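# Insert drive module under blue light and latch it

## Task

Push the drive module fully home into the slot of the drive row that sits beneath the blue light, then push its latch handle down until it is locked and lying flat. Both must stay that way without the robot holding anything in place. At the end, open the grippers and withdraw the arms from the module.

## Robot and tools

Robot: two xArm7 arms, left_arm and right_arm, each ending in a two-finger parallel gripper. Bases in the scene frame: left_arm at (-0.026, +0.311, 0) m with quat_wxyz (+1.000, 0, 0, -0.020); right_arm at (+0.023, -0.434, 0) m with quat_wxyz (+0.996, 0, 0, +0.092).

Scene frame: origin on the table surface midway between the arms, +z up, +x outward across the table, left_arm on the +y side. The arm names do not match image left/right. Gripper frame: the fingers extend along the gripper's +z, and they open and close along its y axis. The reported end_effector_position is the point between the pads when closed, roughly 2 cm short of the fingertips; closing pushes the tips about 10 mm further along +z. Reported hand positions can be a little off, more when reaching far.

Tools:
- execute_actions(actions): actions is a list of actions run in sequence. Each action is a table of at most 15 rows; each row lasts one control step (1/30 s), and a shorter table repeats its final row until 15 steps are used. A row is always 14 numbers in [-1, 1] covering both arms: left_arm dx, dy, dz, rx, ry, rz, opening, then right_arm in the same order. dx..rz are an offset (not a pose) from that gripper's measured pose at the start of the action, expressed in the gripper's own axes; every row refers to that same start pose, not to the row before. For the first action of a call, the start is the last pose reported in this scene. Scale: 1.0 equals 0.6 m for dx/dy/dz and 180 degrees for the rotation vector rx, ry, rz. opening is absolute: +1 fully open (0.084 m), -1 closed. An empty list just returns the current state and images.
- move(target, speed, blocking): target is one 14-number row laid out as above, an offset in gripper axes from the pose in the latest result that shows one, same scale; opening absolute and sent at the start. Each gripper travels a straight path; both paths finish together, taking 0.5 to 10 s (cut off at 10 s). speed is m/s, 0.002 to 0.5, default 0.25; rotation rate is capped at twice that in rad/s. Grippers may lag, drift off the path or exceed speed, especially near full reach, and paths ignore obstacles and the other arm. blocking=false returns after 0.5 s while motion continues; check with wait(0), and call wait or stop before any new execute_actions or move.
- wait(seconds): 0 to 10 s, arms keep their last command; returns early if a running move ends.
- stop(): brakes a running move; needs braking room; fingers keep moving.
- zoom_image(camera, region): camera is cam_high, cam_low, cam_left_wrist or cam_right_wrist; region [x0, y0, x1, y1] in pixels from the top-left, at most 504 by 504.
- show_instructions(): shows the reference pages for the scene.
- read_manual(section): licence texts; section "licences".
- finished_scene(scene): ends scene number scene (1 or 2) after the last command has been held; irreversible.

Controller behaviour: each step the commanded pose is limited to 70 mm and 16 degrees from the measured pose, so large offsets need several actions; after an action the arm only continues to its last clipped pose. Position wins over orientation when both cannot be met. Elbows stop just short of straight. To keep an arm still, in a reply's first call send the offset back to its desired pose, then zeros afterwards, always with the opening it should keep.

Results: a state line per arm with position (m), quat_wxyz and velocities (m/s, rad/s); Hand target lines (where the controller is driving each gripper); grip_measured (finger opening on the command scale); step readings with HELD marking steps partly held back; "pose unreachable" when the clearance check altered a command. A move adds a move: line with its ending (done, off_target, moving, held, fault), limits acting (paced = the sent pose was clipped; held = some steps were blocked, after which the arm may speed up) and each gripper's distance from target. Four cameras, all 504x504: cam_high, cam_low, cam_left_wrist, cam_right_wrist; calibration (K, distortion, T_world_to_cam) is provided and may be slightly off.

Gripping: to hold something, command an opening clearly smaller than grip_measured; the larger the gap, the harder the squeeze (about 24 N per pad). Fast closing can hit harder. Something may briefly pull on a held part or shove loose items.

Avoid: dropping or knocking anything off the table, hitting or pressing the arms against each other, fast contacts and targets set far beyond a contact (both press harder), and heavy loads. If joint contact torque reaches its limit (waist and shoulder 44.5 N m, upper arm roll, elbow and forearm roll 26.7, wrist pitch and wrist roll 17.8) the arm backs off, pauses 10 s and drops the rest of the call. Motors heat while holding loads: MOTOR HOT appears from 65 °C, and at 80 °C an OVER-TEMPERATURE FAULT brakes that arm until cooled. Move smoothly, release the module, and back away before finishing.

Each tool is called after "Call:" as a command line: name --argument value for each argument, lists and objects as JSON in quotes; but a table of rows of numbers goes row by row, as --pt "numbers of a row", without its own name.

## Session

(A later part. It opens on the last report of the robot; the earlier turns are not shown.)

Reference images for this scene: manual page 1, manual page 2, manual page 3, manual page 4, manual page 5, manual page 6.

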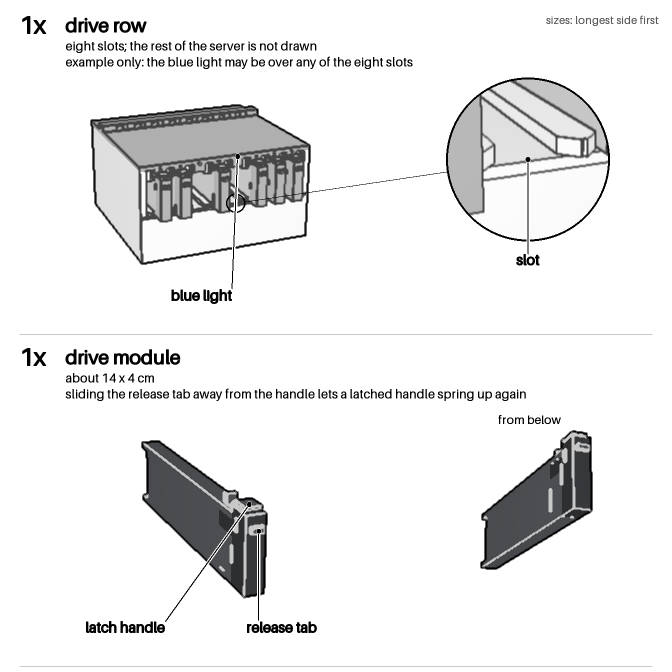

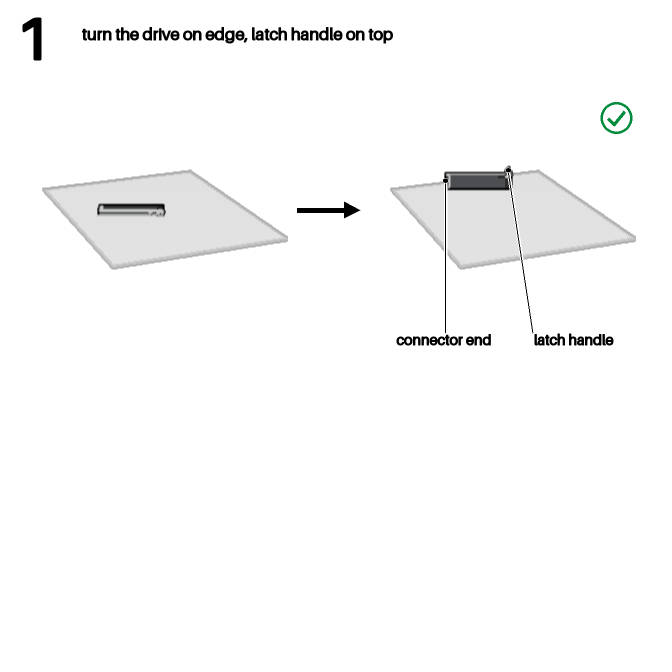

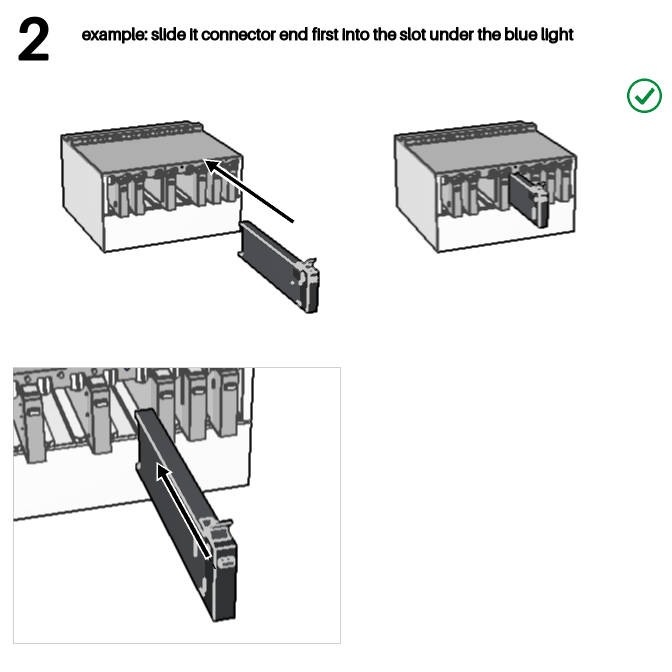

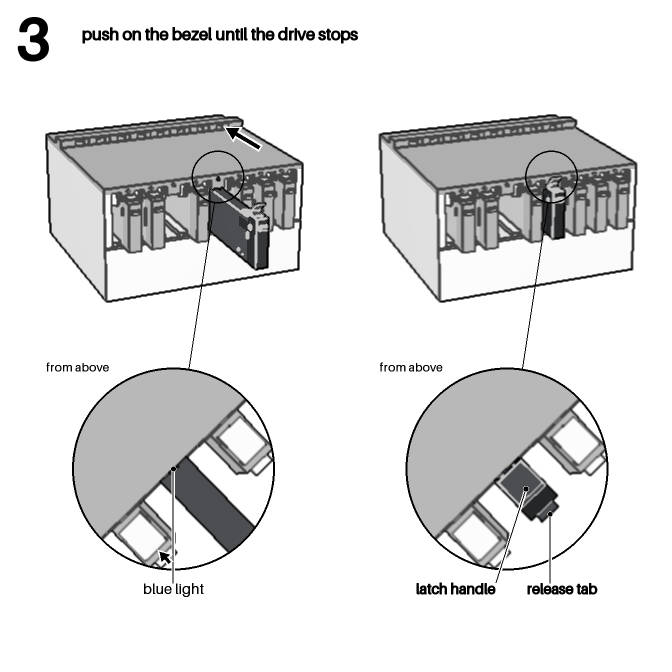

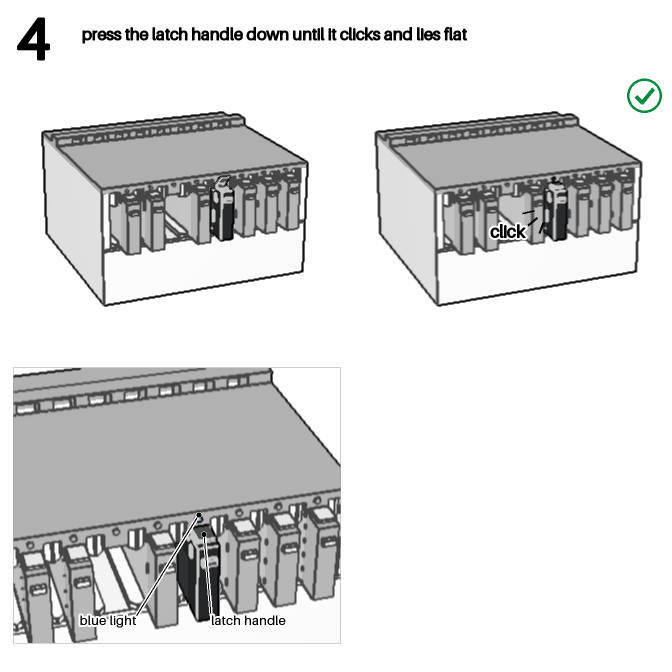

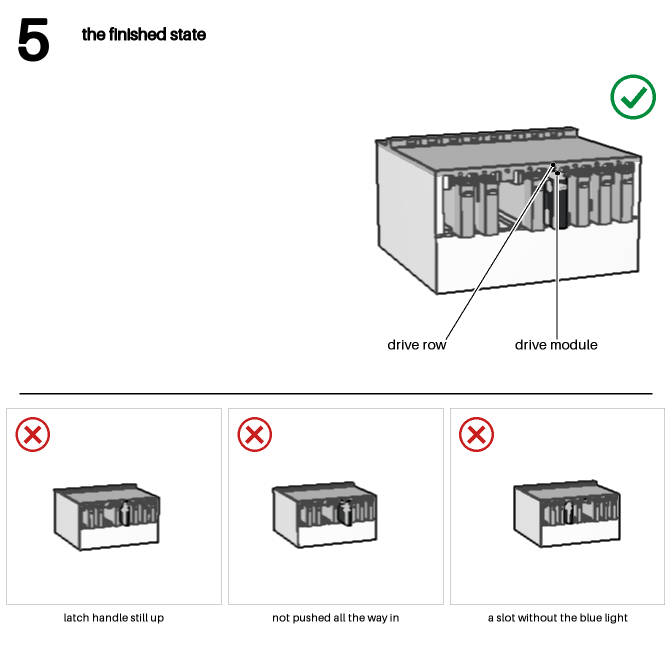

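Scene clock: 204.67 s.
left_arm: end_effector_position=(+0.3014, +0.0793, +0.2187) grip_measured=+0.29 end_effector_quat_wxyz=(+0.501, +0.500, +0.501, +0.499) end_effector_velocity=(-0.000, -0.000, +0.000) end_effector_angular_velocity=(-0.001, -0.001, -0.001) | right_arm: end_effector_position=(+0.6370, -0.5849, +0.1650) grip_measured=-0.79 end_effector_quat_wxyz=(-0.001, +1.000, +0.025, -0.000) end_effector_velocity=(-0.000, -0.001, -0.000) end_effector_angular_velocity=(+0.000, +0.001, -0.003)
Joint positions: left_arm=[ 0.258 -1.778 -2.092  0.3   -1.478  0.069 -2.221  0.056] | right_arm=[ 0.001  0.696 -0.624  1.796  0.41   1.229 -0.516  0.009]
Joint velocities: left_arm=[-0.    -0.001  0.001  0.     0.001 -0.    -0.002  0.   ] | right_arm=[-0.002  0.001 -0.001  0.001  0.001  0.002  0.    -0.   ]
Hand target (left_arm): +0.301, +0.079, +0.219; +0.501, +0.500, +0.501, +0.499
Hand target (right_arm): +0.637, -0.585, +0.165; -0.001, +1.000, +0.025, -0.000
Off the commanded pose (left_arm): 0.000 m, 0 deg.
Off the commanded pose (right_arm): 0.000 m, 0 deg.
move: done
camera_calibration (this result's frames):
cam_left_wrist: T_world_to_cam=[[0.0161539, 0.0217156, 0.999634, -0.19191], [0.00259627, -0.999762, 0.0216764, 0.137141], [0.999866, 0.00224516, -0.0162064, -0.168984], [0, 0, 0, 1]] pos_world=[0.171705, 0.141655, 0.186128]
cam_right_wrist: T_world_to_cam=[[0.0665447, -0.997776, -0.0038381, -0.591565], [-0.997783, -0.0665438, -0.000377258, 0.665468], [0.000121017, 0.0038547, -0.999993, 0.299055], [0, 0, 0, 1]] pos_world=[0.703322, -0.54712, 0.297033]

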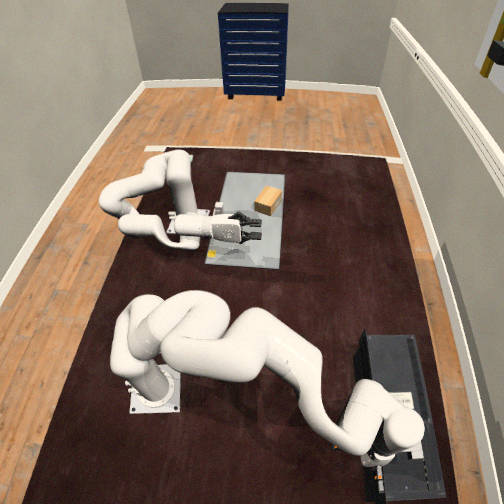

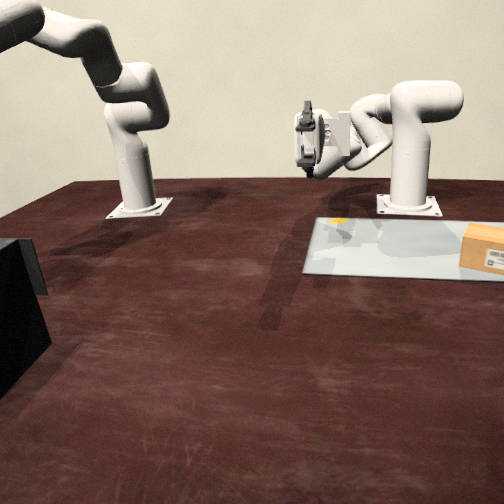

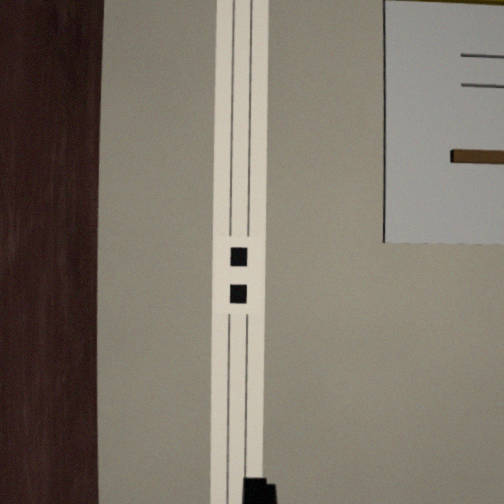

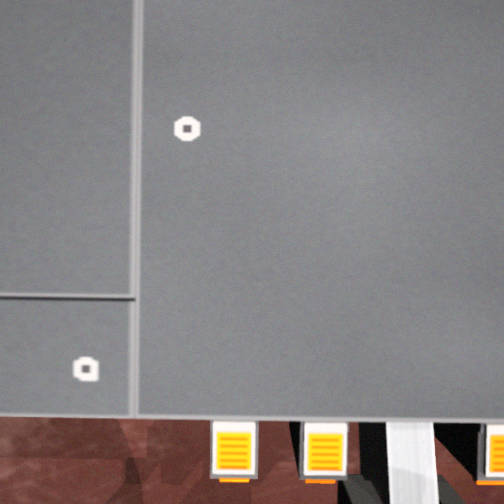

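Call:
move --target '[0,0,0,0,0,0,0.3,0,0,0,0,0,0,-0.5]'

Call:
move --target '[0,0,0,0,0,0,0.3,0,0,-0.1,0,0,0,-0.5]' --speed 0.06

Call:
move --target '[0,0,0,0,0,0,0.3,-0.125,0,0,0,0,0,-1]' --speed 0.12

Scene clock: 220.07 s.
left_arm: end_effector_position=(+0.3014, +0.0793, +0.2187) grip_measured=+0.29 end_effector_quat_wxyz=(+0.501, +0.500, +0.501, +0.499) end_effector_velocity=(-0.000, -0.000, -0.000) end_effector_angular_velocity=(+0.001, +0.000, -0.000) | right_arm: end_effector_position=(+0.6370, -0.5848, +0.1649) grip_measured=-0.52 end_effector_quat_wxyz=(-0.001, +1.000, +0.025, -0.000) end_effector_velocity=(-0.000, -0.001, +0.001) end_effector_angular_velocity=(-0.000, -0.001, -0.002)
Joint positions: left_arm=[ 0.258 -1.778 -2.092  0.3   -1.478  0.069 -2.221  0.056] | right_arm=[ 0.001  0.696 -0.623  1.796  0.409  1.229 -0.515  0.021]
Joint velocities: left_arm=[-0.001 -0.    -0.    -0.     0.     0.     0.001  0.   ] | right_arm=[-0.001 -0.001 -0.001  0.     0.     0.     0.    -0.   ]
Hand target (left_arm): +0.301, +0.079, +0.219; +0.501, +0.500, +0.501, +0.499
Hand target (right_arm): +0.637, -0.585, +0.165; -0.001, +1.000, +0.025, -0.000
Off the commanded pose (left_arm): 0.000 m, 0 deg.
Off the commanded pose (right_arm): 0.000 m, 0 deg.
move: done
camera_calibration (this result's frames):
cam_left_wrist: T_world_to_cam=[[0.0161538, 0.0217155, 0.999634, -0.19191], [0.0025964, -0.999762, 0.0216763, 0.137141], [0.999866, 0.00224529, -0.0162063, -0.168984], [0, 0, 0, 1]] pos_world=[0.171705, 0.141655, 0.186128]
cam_right_wrist: T_world_to_cam=[[0.0665663, -0.997775, -0.00383646, -0.591561], [-0.997782, -0.0665658, -0.00027446, 0.665438], [0.0000184725, 0.00384622, -0.999993, 0.299016], [0, 0, 0, 1]] pos_world=[0.703335, -0.5471, 0.296927]

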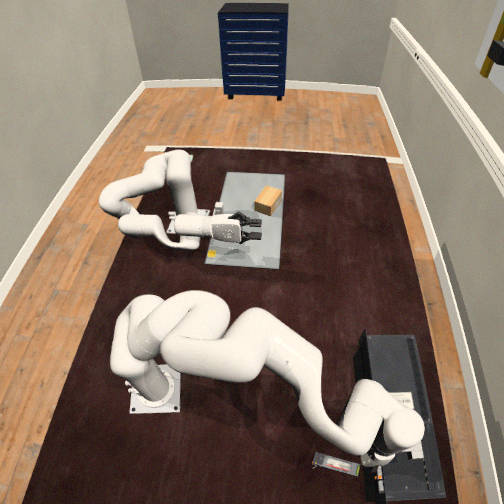

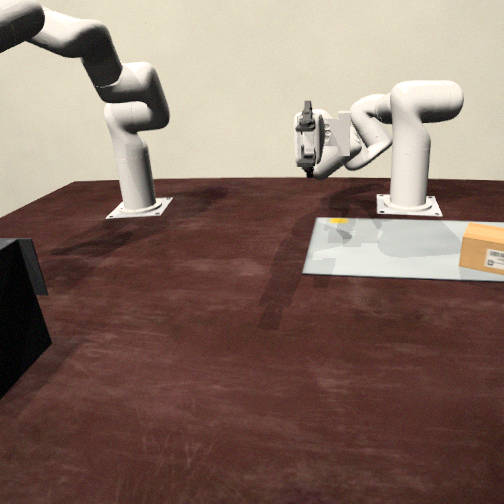

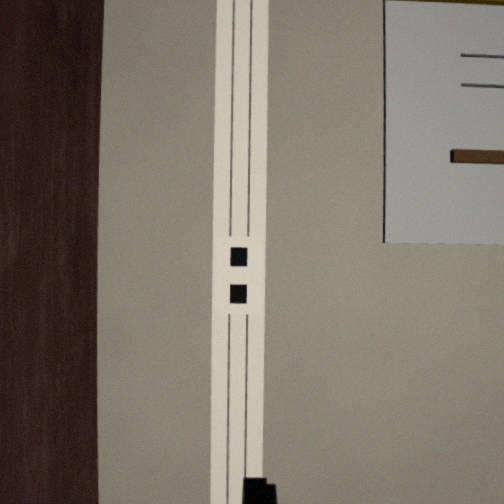

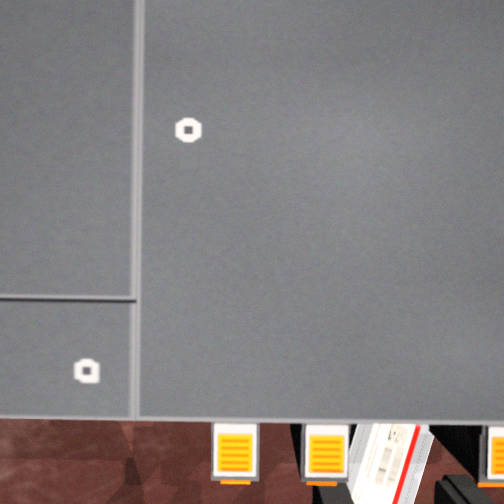

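Scene clock: 221.33 s.
left_arm: end_effector_position=(+0.3014, +0.0793, +0.2187) grip_measured=+0.29 end_effector_quat_wxyz=(+0.501, +0.500, +0.501, +0.499) end_effector_velocity=(+0.000, +0.000, -0.000) end_effector_angular_velocity=(+0.002, +0.000, +0.001) | right_arm: end_effector_position=(+0.6368, -0.5851, +0.2244) grip_measured=-0.52 end_effector_quat_wxyz=(-0.001, +1.000, +0.025, -0.000) end_effector_velocity=(-0.002, +0.002, -0.006) end_effector_angular_velocity=(+0.004, +0.013, -0.000)
Joint positions: left_arm=[ 0.258 -1.778 -2.092  0.3   -1.478  0.069 -2.221  0.056] | right_arm=[-0.021  0.666 -0.637  1.926  0.384  1.379 -0.491  0.021]
Joint velocities: left_arm=[0.001 0.    0.    0.    0.    0.    0.002 0.   ] | right_arm=[ 0.     0.007  0.002 -0.004  0.001  0.004  0.     0.   ]
Hand target (left_arm): +0.301, +0.079, +0.219; +0.501, +0.500, +0.501, +0.499
Hand target (right_arm): +0.637, -0.585, +0.225; -0.000, +1.000, +0.025, -0.000
Off the commanded pose (left_arm): 0.000 m, 0 deg.
Off the commanded pose (right_arm): 0.001 m, 0 deg.
move: done
camera_calibration (this result's frames):
cam_left_wrist: T_world_to_cam=[[0.0161538, 0.0217158, 0.999634, -0.19191], [0.0025964, -0.999762, 0.0216766, 0.137141], [0.999866, 0.00224529, -0.0162063, -0.168984], [0, 0, 0, 1]] pos_world=[0.171705, 0.141655, 0.186129]
cam_right_wrist: T_world_to_cam=[[0.0660197, -0.99781, -0.00405901, -0.591213], [-0.997818, -0.0660221, 0.000448839, 0.66541], [-0.00071584, 0.00402052, -0.999992, 0.359139], [0, 0, 0, 1]] pos_world=[0.703247, -0.54743, 0.356437]

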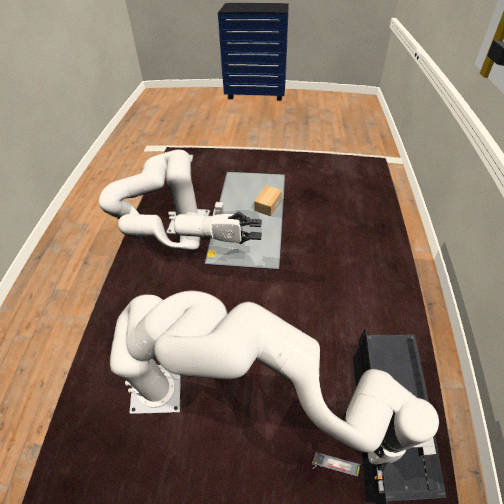

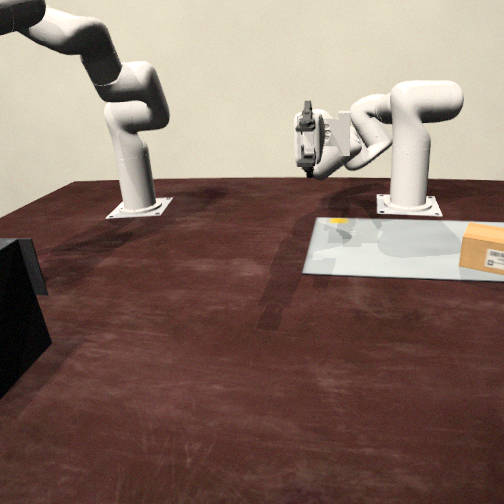

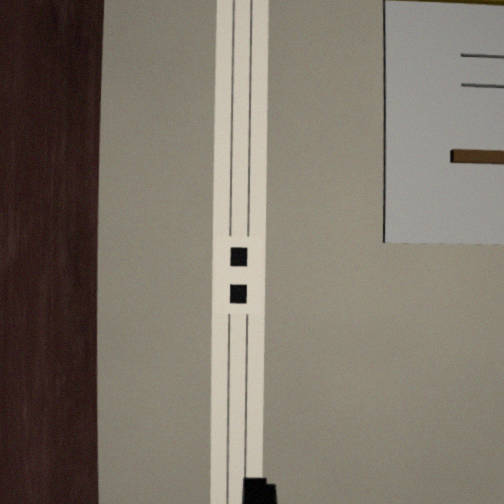

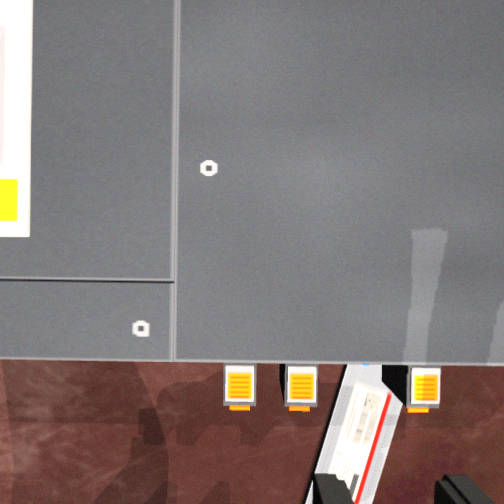

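Scene clock: 222.30 s.
left_arm: end_effector_position=(+0.3014, +0.0793, +0.2187) grip_measured=+0.29 end_effector_quat_wxyz=(+0.501, +0.500, +0.501, +0.499) end_effector_velocity=(-0.000, -0.000, -0.001) end_effector_angular_velocity=(+0.001, +0.002, -0.000) | right_arm: end_effector_position=(+0.5622, -0.5886, +0.2243) grip_measured=-1.00 end_effector_quat_wxyz=(-0.001, +1.000, +0.025, -0.000) end_effector_velocity=(-0.001, +0.002, -0.004) end_effector_angular_velocity=(+0.000, +0.006, +0.002)
Joint positions: left_arm=[ 0.258 -1.778 -2.092  0.3   -1.478  0.069 -2.221  0.056] | right_arm=[ 0.126  0.384 -0.708  1.505  0.264  1.22  -0.505  0.   ]
Joint velocities: left_arm=[-0.     0.001 -0.001  0.     0.001 -0.    -0.001 -0.   ] | right_arm=[ 0.003  0.002  0.002 -0.007 -0.002 -0.003  0.002  0.   ]
Hand target (left_arm): +0.301, +0.079, +0.219; +0.501, +0.500, +0.501, +0.499
Hand target (right_arm): +0.562, -0.589, +0.224; -0.001, +1.000, +0.025, -0.000
Off the commanded pose (left_arm): 0.000 m, 0 deg.
Off the commanded pose (right_arm): 0.000 m, 0 deg.
move: done
camera_calibration (this result's frames):
cam_left_wrist: T_world_to_cam=[[0.0161538, 0.0217158, 0.999634, -0.19191], [0.0025963, -0.999762, 0.0216767, 0.137141], [0.999866, 0.00224519, -0.0162063, -0.168984], [0, 0, 0, 1]] pos_world=[0.171705, 0.141655, 0.186128]
cam_right_wrist: T_world_to_cam=[[0.0666504, -0.997766, -0.00461787, -0.589952], [-0.997776, -0.0666531, 0.000430986, 0.590317], [-0.000737819, 0.00457887, -0.999989, 0.359335], [0, 0, 0, 1]] pos_world=[0.62859, -0.550933, 0.356352]

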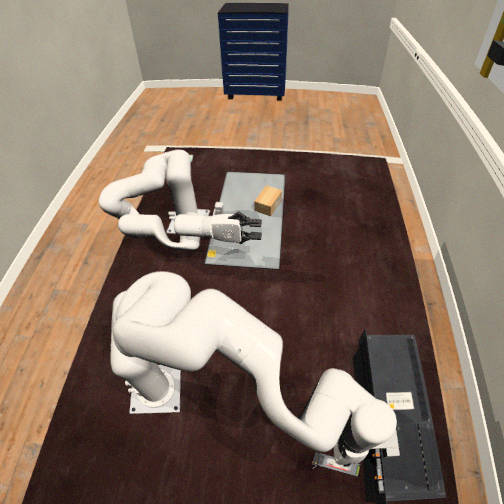

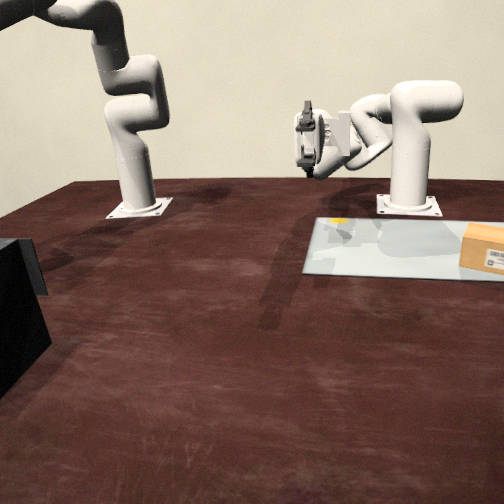

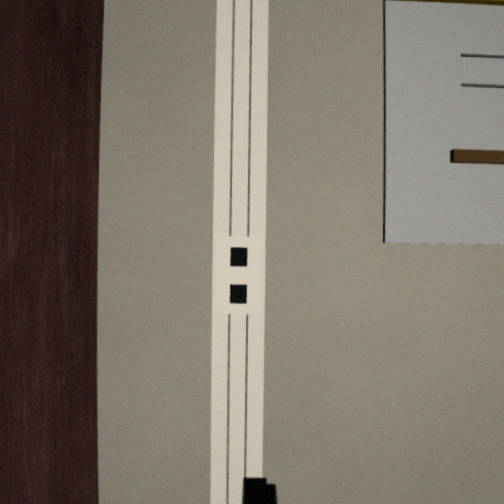

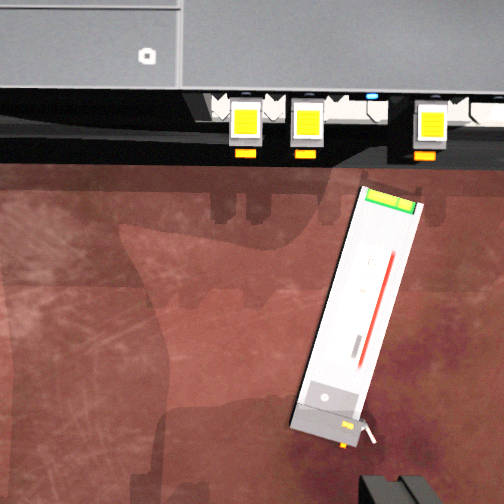

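Call:
move --target '[0,0,0,0,0,0,0.3,0.03,0.035,0.17,0,0,-0.908,0.4]' --speed 0.15

Scene clock: 254.43 s.
left_arm: end_effector_position=(+0.3014, +0.0793, +0.2187) grip_measured=+0.29 end_effector_quat_wxyz=(+0.501, +0.500, +0.501, +0.499) end_effector_velocity=(+0.000, +0.000, +0.000) end_effector_angular_velocity=(+0.000, -0.001, +0.000) | right_arm: end_effector_position=(+0.5812, -0.6080, +0.1217) grip_measured=+0.39 end_effector_quat_wxyz=(-0.001, +0.119, +0.993, +0.001) end_effector_velocity=(+0.000, -0.000, +0.001) end_effector_angular_velocity=(-0.000, -0.002, +0.002)
Joint positions: left_arm=[ 0.258 -1.778 -2.092  0.3   -1.478  0.069 -2.221  0.056] | right_arm=[-0.293  0.494 -0.231  1.457  0.134  0.981 -3.292  0.061]
Joint velocities: left_arm=[-0.    -0.001 -0.    -0.     0.     0.    -0.     0.   ] | right_arm=[ 0.    -0.001 -0.001  0.001  0.001 -0.    -0.002  0.   ]
Hand target (left_arm): +0.301, +0.079, +0.219; +0.501, +0.500, +0.501, +0.499
Hand target (right_arm): +0.581, -0.608, +0.122; -0.001, +0.119, +0.993, +0.001
Off the commanded pose (left_arm): 0.000 m, 0 deg.
Off the commanded pose (right_arm): 0.001 m, 0 deg.
move: done
camera_calibration (this result's frames):
cam_left_wrist: T_world_to_cam=[[0.0161536, 0.0217159, 0.999634, -0.19191], [0.00259633, -0.999762, 0.0216767, 0.137141], [0.999866, 0.00224522, -0.0162062, -0.168984], [0, 0, 0, 1]] pos_world=[0.171705, 0.141655, 0.186129]
cam_right_wrist: T_world_to_cam=[[0.220057, 0.975487, -0.000302751, 0.498933], [0.975485, -0.220057, -0.0021462, -0.631804], [-0.00216021, 0.000176958, -0.999998, 0.255018], [0, 0, 0, 1]] pos_world=[0.507072, -0.625781, 0.253812]

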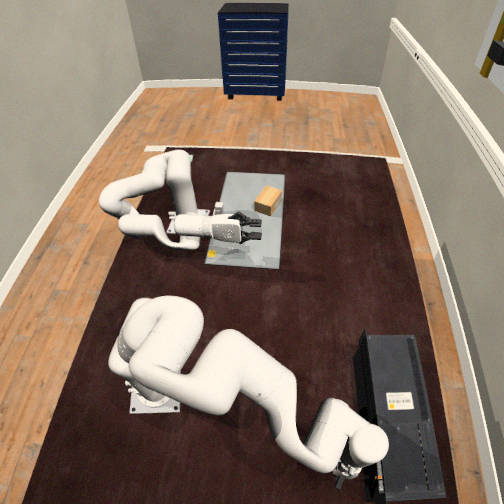

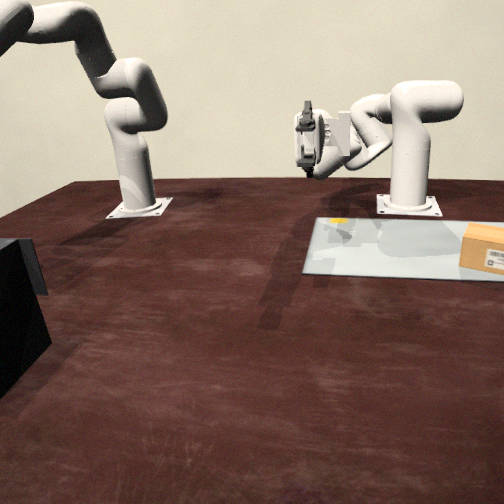

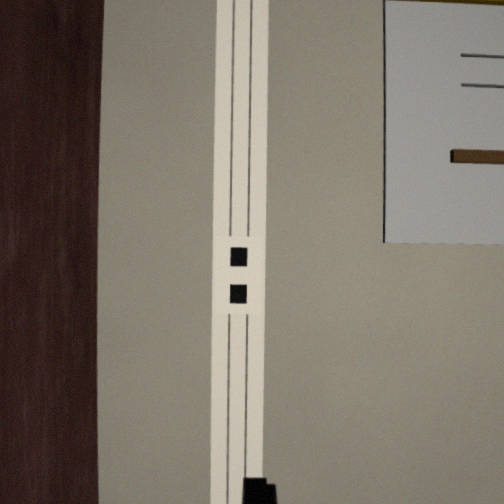

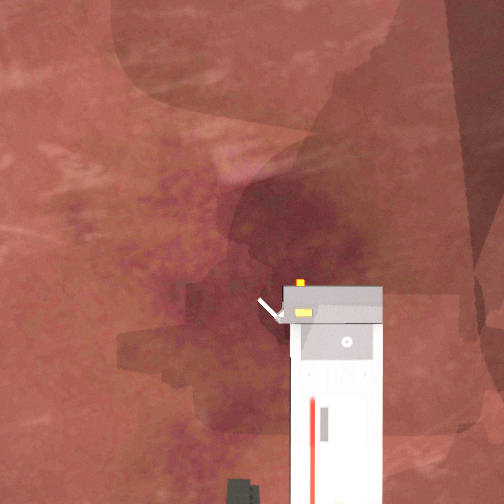

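Call:
move --target '[0,0,0,0,0,0,0.3,0,0,0.156,0,0,0,0.4]' --speed 0.08

Call:
move --target '[0,0,0,0,0,0,0.3,0,0,0,0,0,0,-1]'

Call:
move --target '[0,0,0,0,0,0,0.3,0.17,0,-0.012,0,0,0,-1]' --speed 0.1

Scene clock: 260.20 s.
left_arm: end_effector_position=(+0.3014, +0.0793, +0.2187) grip_measured=+0.29 end_effector_quat_wxyz=(+0.501, +0.500, +0.501, +0.499) end_effector_velocity=(-0.000, -0.000, -0.001) end_effector_angular_velocity=(+0.001, +0.002, +0.000) | right_arm: end_effector_position=(+0.5815, -0.6074, +0.0285) grip_measured=+0.39 end_effector_quat_wxyz=(-0.000, +0.118, +0.993, +0.001) end_effector_velocity=(-0.003, +0.002, -0.005) end_effector_angular_velocity=(+0.004, +0.010, +0.002)
Joint positions: left_arm=[ 0.258 -1.778 -2.092  0.3   -1.478  0.069 -2.221  0.056] | right_arm=[-0.309  0.643 -0.204  1.402  0.177  0.779 -3.32   0.061]
Joint velocities: left_arm=[-0.     0.001 -0.001  0.     0.    -0.    -0.001 -0.   ] | right_arm=[ 0.     0.004  0.002 -0.005  0.001  0.001 -0.001  0.   ]
Hand target (left_arm): +0.301, +0.079, +0.219; +0.501, +0.500, +0.501, +0.499
Hand target (right_arm): +0.581, -0.607, +0.028; -0.001, +0.118, +0.993, +0.001
Off the commanded pose (left_arm): 0.000 m, 0 deg.
Off the commanded pose (right_arm): 0.001 m, 0 deg.
move: done
camera_calibration (this result's frames):
cam_left_wrist: T_world_to_cam=[[0.0161538, 0.0217161, 0.999634, -0.19191], [0.00259629, -0.999762, 0.021677, 0.137141], [0.999866, 0.00224517, -0.0162063, -0.168984], [0, 0, 0, 1]] pos_world=[0.171705, 0.141655, 0.186129]
cam_right_wrist: T_world_to_cam=[[0.219371, 0.975641, -0.000331414, 0.498774], [0.975641, -0.219371, -0.00130084, -0.631827], [-0.00134186, -0.0000379748, -0.999999, 0.161207], [0, 0, 0, 1]] pos_world=[0.507236, -0.625223, 0.16055]

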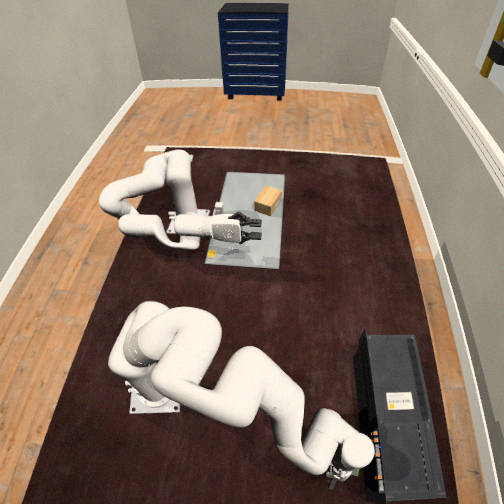

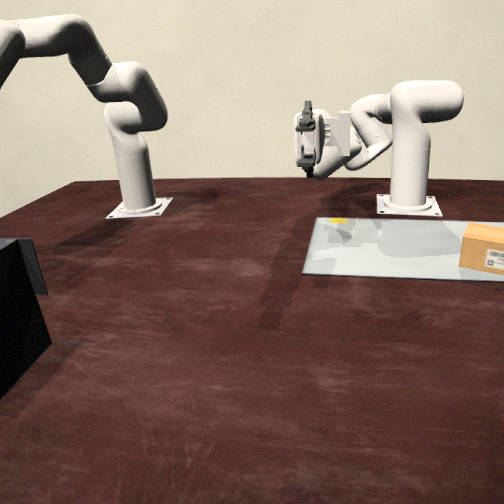

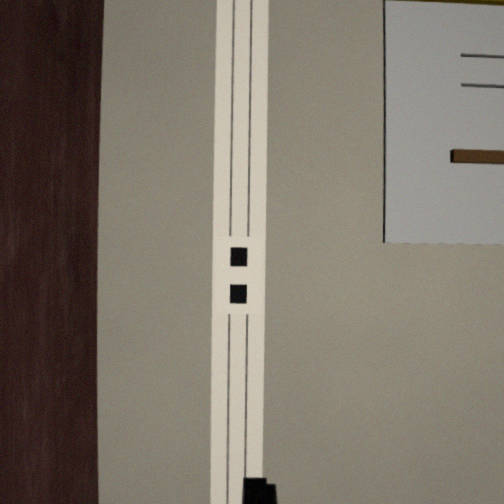

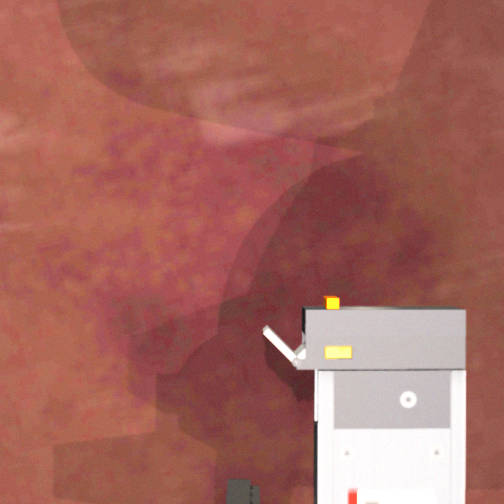

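Scene clock: 260.70 s.
left_arm: end_effector_position=(+0.3014, +0.0793, +0.2187) grip_measured=+0.29 end_effector_quat_wxyz=(+0.501, +0.500, +0.501, +0.499) end_effector_velocity=(+0.000, -0.000, +0.001) end_effector_angular_velocity=(-0.000, -0.002, -0.000) | right_arm: end_effector_position=(+0.5816, -0.6074, +0.0286) grip_measured=-0.25 end_effector_quat_wxyz=(-0.000, +0.118, +0.993, +0.001) end_effector_velocity=(+0.000, +0.000, -0.000) end_effector_angular_velocity=(+0.001, -0.001, -0.000)
Joint positions: left_arm=[ 0.258 -1.778 -2.092  0.3   -1.478  0.069 -2.221  0.056] | right_arm=[-0.309  0.643 -0.204  1.403  0.177  0.779 -3.32   0.033]
Joint velocities: left_arm=[-0.    -0.002  0.    -0.     0.     0.    -0.    -0.   ] | right_arm=[-0.001  0.     0.001  0.     0.001 -0.    -0.     0.   ]
Hand target (left_arm): +0.301, +0.079, +0.219; +0.501, +0.500, +0.501, +0.499
Hand target (right_arm): +0.581, -0.607, +0.029; -0.000, +0.118, +0.993, +0.001
Off the commanded pose (left_arm): 0.000 m, 0 deg.
Off the commanded pose (right_arm): 0.000 m, 0 deg.
move: done
camera_calibration (this result's frames):
cam_left_wrist: T_world_to_cam=[[0.0161537, 0.0217161, 0.999634, -0.19191], [0.00259637, -0.999762, 0.021677, 0.137141], [0.999866, 0.00224526, -0.0162062, -0.168984], [0, 0, 0, 1]] pos_world=[0.171705, 0.141655, 0.186129]
cam_right_wrist: T_world_to_cam=[[0.21937, 0.975642, -0.000339725, 0.49878], [0.975641, -0.219371, -0.00104579, -0.631919], [-0.00109485, -0.000102033, -0.999999, 0.161136], [0, 0, 0, 1]] pos_world=[0.507285, -0.625238, 0.160644]

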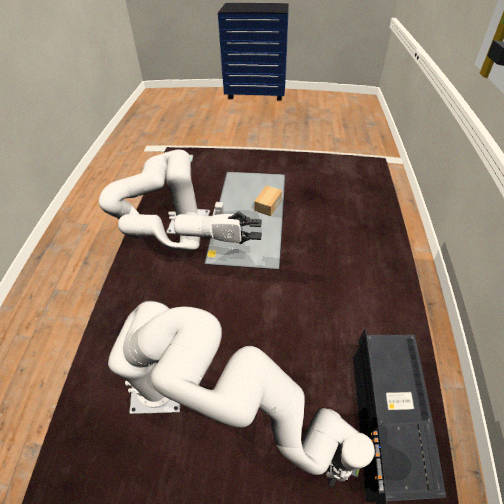

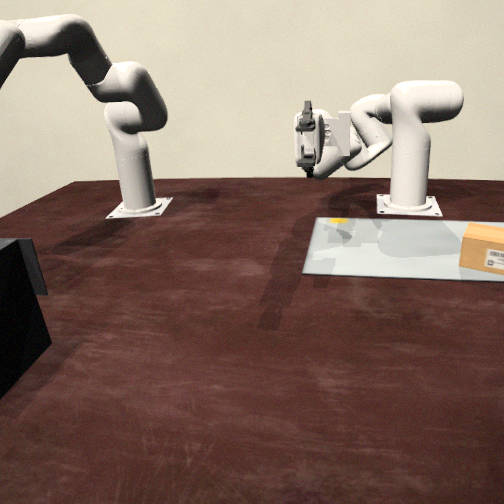

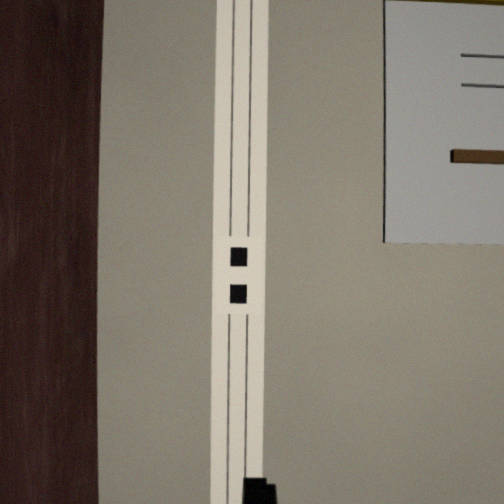

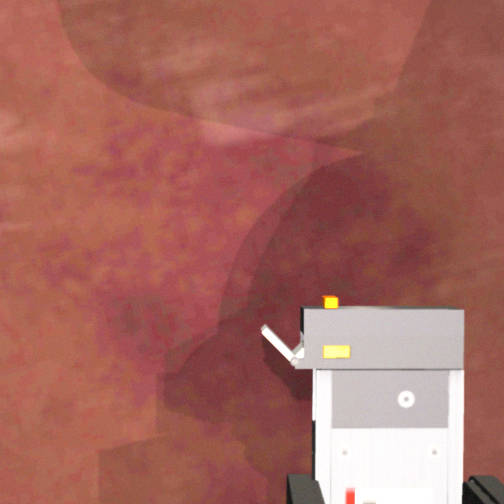

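Scene clock: 262.03 s.
left_arm: end_effector_position=(+0.3014, +0.0793, +0.2187) grip_measured=+0.29 end_effector_quat_wxyz=(+0.501, +0.500, +0.501, +0.499) end_effector_velocity=(-0.000, -0.000, -0.000) end_effector_angular_velocity=(-0.001, +0.000, -0.000) | right_arm: end_effector_position=(+0.4829, -0.5832, +0.0360) grip_measured=-0.25 end_effector_quat_wxyz=(+0.000, +0.118, +0.993, +0.002) end_effector_velocity=(-0.000, +0.001, -0.000) end_effector_angular_velocity=(-0.001, +0.001, +0.003)
Joint positions: left_arm=[ 0.258 -1.778 -2.092  0.3   -1.478  0.069 -2.221  0.056] | right_arm=[-0.266  0.356 -0.232  0.954  0.146  0.613 -3.325  0.033]
Joint velocities: left_arm=[-0.     0.001  0.    -0.     0.    -0.    -0.001  0.   ] | right_arm=[ 0.002 -0.001  0.    -0.002 -0.001 -0.001  0.001 -0.   ]
Hand target (left_arm): +0.301, +0.079, +0.219; +0.501, +0.500, +0.501, +0.499
Hand target (right_arm): +0.483, -0.583, +0.036; -0.000, +0.118, +0.993, +0.002
Off the commanded pose (left_arm): 0.000 m, 0 deg.
Off the commanded pose (right_arm): 0.001 m, 0 deg.
move: done
camera_calibration (this result's frames):
cam_left_wrist: T_world_to_cam=[[0.0161537, 0.0217161, 0.999634, -0.19191], [0.00259636, -0.999762, 0.0216769, 0.137141], [0.999866, 0.00224524, -0.0162063, -0.168984], [0, 0, 0, 1]] pos_world=[0.171705, 0.141655, 0.186129]
cam_right_wrist: T_world_to_cam=[[0.219367, 0.975642, 0.000695894, 0.496738], [0.975642, -0.219367, -0.000505142, -0.530336], [-0.000340182, 0.000789755, -1, 0.168561], [0, 0, 0, 1]] pos_world=[0.408508, -0.60111, 0.167948]

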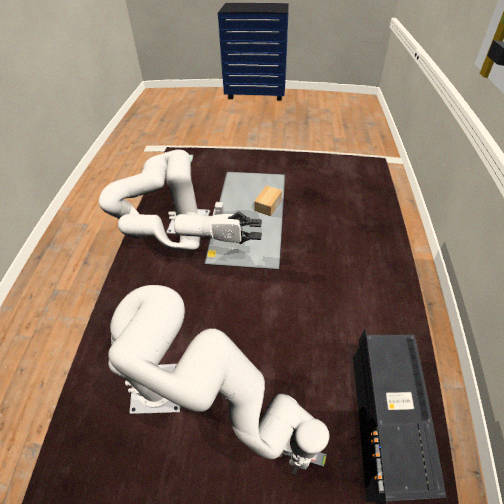

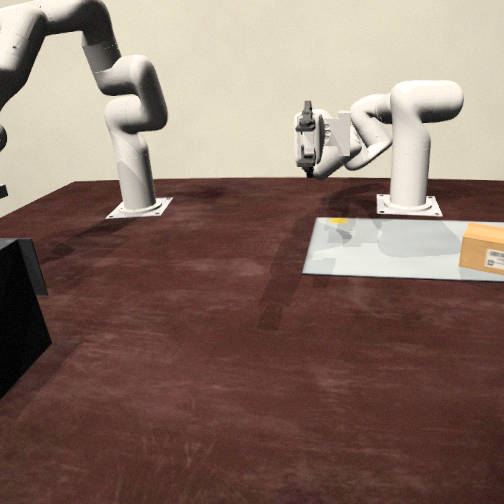

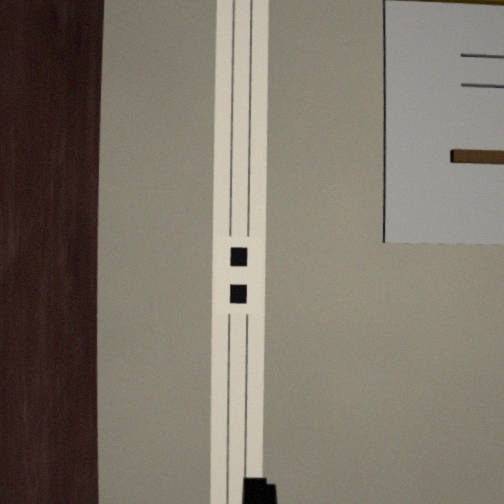

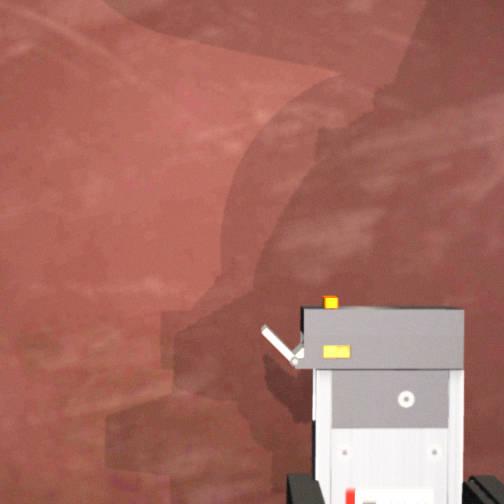

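Call:
move --target '[0,0,0,0,0,0,0.3,0.285,0.588,-0.307,0,0,0.924,-1]' --speed 0.2

Call:
move --target '[0,0,0,0,0,0,0.3,0,-0.12,0.03,0.5,0,0,-1]' --speed 0.2

Scene clock: 285.20 s.
left_arm: end_effector_position=(+0.3014, +0.0793, +0.2187) grip_measured=+0.29 end_effector_quat_wxyz=(+0.501, +0.500, +0.501, +0.499) end_effector_velocity=(-0.000, +0.000, -0.001) end_effector_angular_velocity=(+0.001, +0.002, +0.000) | right_arm: end_effector_position=(+0.4011, -0.2011, +0.2222) grip_measured=-0.25 end_effector_quat_wxyz=(-0.002, +1.000, +0.000, +0.001) end_effector_velocity=(+0.000, +0.000, +0.001) end_effector_angular_velocity=(+0.000, -0.002, -0.001)
Joint positions: left_arm=[ 0.258 -1.778 -2.092  0.3   -1.478  0.069 -2.221  0.056] | right_arm=[ 0.265 -0.085  0.1    1.004  0.011  1.085  0.543  0.033]
Joint velocities: left_arm=[-0.     0.001 -0.001 -0.     0.001  0.001 -0.     0.   ] | right_arm=[ 0.002 -0.001 -0.001  0.002 -0.001  0.     0.003  0.   ]
Hand target (left_arm): +0.301, +0.079, +0.219; +0.501, +0.500, +0.501, +0.499
Hand target (right_arm): +0.401, -0.201, +0.222; -0.002, +1.000, +0.000, +0.001
Off the commanded pose (left_arm): 0.000 m, 0 deg.
Off the commanded pose (right_arm): 0.002 m, 0 deg.
move: done
camera_calibration (this result's frames):
cam_left_wrist: T_world_to_cam=[[0.016154, 0.0217158, 0.999634, -0.19191], [0.00259619, -0.999762, 0.0216767, 0.137141], [0.999866, 0.00224507, -0.0162066, -0.168984], [0, 0, 0, 1]] pos_world=[0.171705, 0.141655, 0.186128]
cam_right_wrist: T_world_to_cam=[[0.015923, -0.999854, -0.00613268, -0.172333], [-0.999869, -0.0159049, -0.00298601, 0.467231], [0.00288803, 0.00617942, -0.999977, 0.354219], [0, 0, 0, 1]] pos_world=[0.468891, -0.167066, 0.354549]

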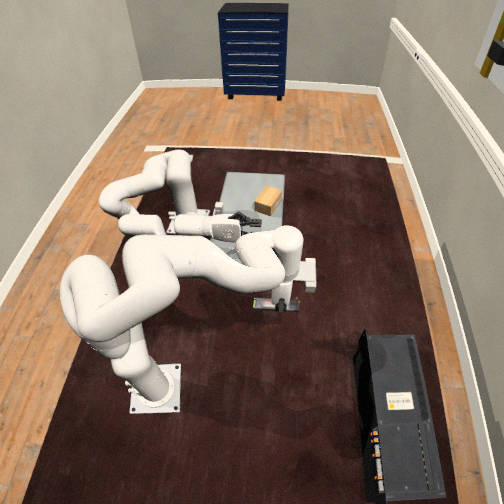

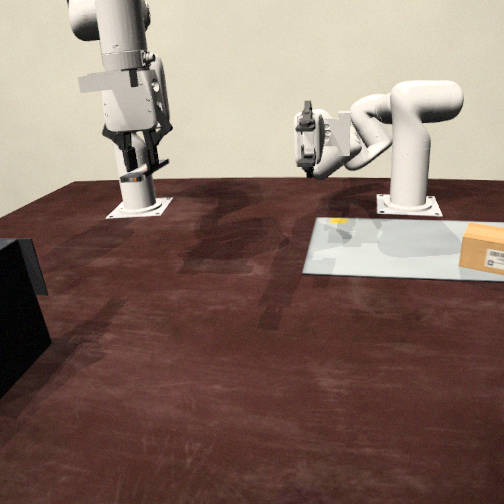

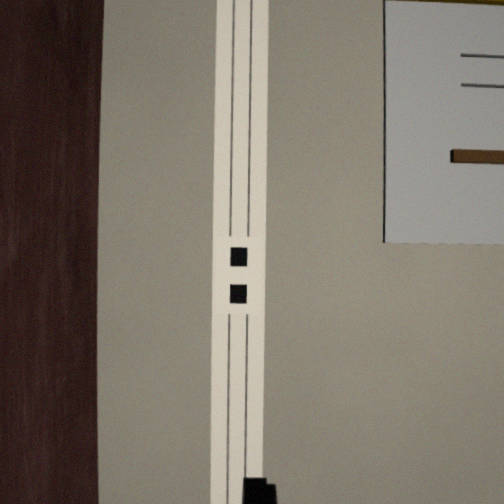

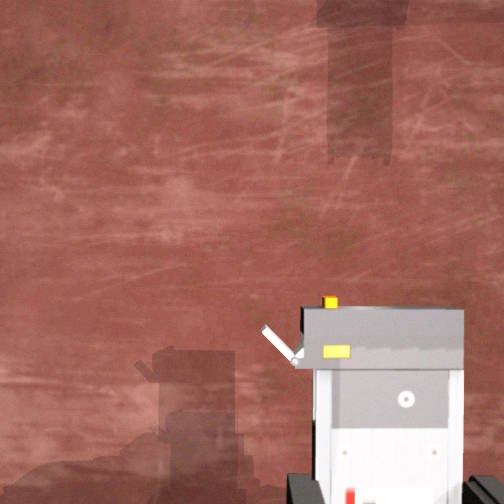

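Scene clock: 289.50 s.
left_arm: end_effector_position=(+0.3014, +0.0793, +0.2187) grip_measured=+0.29 end_effector_quat_wxyz=(+0.501, +0.500, +0.501, +0.499) end_effector_velocity=(-0.000, -0.000, +0.000) end_effector_angular_velocity=(+0.001, -0.001, -0.000) | right_arm: end_effector_position=(+0.4005, -0.1287, +0.2043) grip_measured=-0.25 end_effector_quat_wxyz=(+0.708, -0.706, -0.001, -0.001) end_effector_velocity=(-0.000, +0.000, +0.000) end_effector_angular_velocity=(+0.003, +0.000, -0.000)
Joint positions: left_arm=[ 0.258 -1.778 -2.092  0.3   -1.478  0.069 -2.221  0.056] | right_arm=[ 0.213  0.245 -0.249  0.716  1.736  1.555 -1.093  0.033]
Joint velocities: left_arm=[-0.    -0.001 -0.    -0.     0.001 -0.001 -0.001  0.   ] | right_arm=[-0.     0.001  0.001 -0.001  0.002  0.003 -0.001  0.   ]
Hand target (left_arm): +0.301, +0.079, +0.219; +0.501, +0.500, +0.501, +0.499
Hand target (right_arm): +0.400, -0.129, +0.204; +0.708, -0.706, -0.001, -0.001
Off the commanded pose (left_arm): 0.000 m, 0 deg.
Off the commanded pose (right_arm): 0.001 m, 0 deg.
move: done
camera_calibration (this result's frames):
cam_left_wrist: T_world_to_cam=[[0.0161541, 0.021716, 0.999634, -0.19191], [0.00259607, -0.999762, 0.0216768, 0.137141], [0.999866, 0.00224495, -0.0162066, -0.168984], [0, 0, 0, 1]] pos_world=[0.171705, 0.141655, 0.186128]
cam_right_wrist: T_world_to_cam=[[0.0193032, 0.00564272, -0.999798, 0.231024], [-0.999814, 0.000120978, -0.0193029, 0.473105], [0.0000120327, 0.999984, 0.005644, 0.259436], [0, 0, 0, 1]] pos_world=[0.468555, -0.260793, 0.238645]

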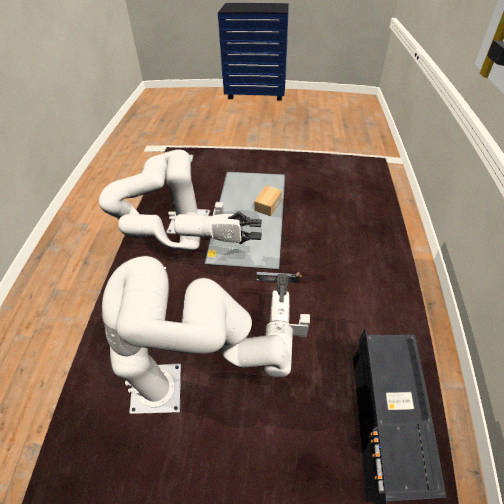

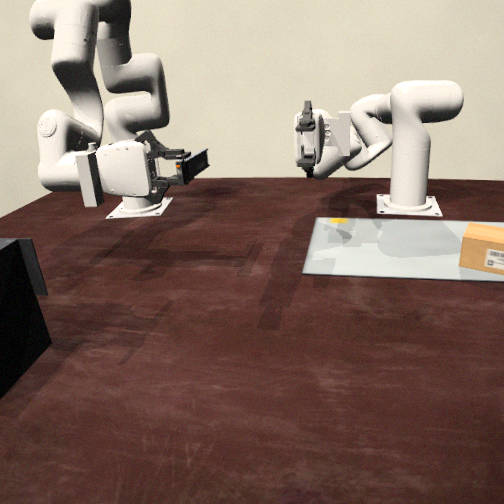

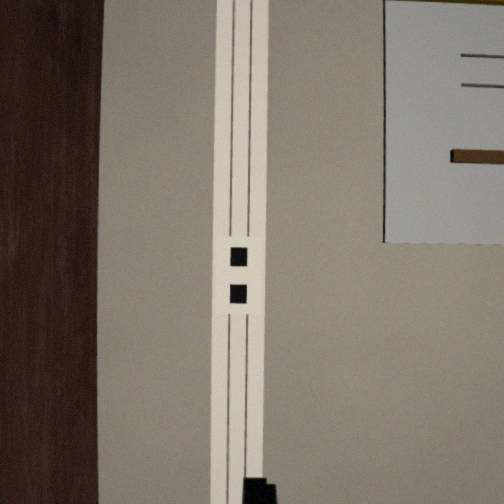

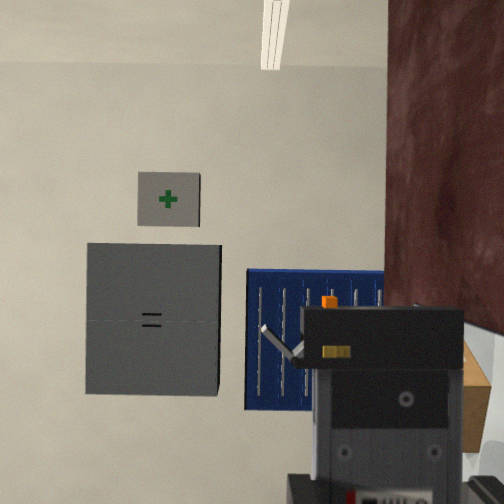

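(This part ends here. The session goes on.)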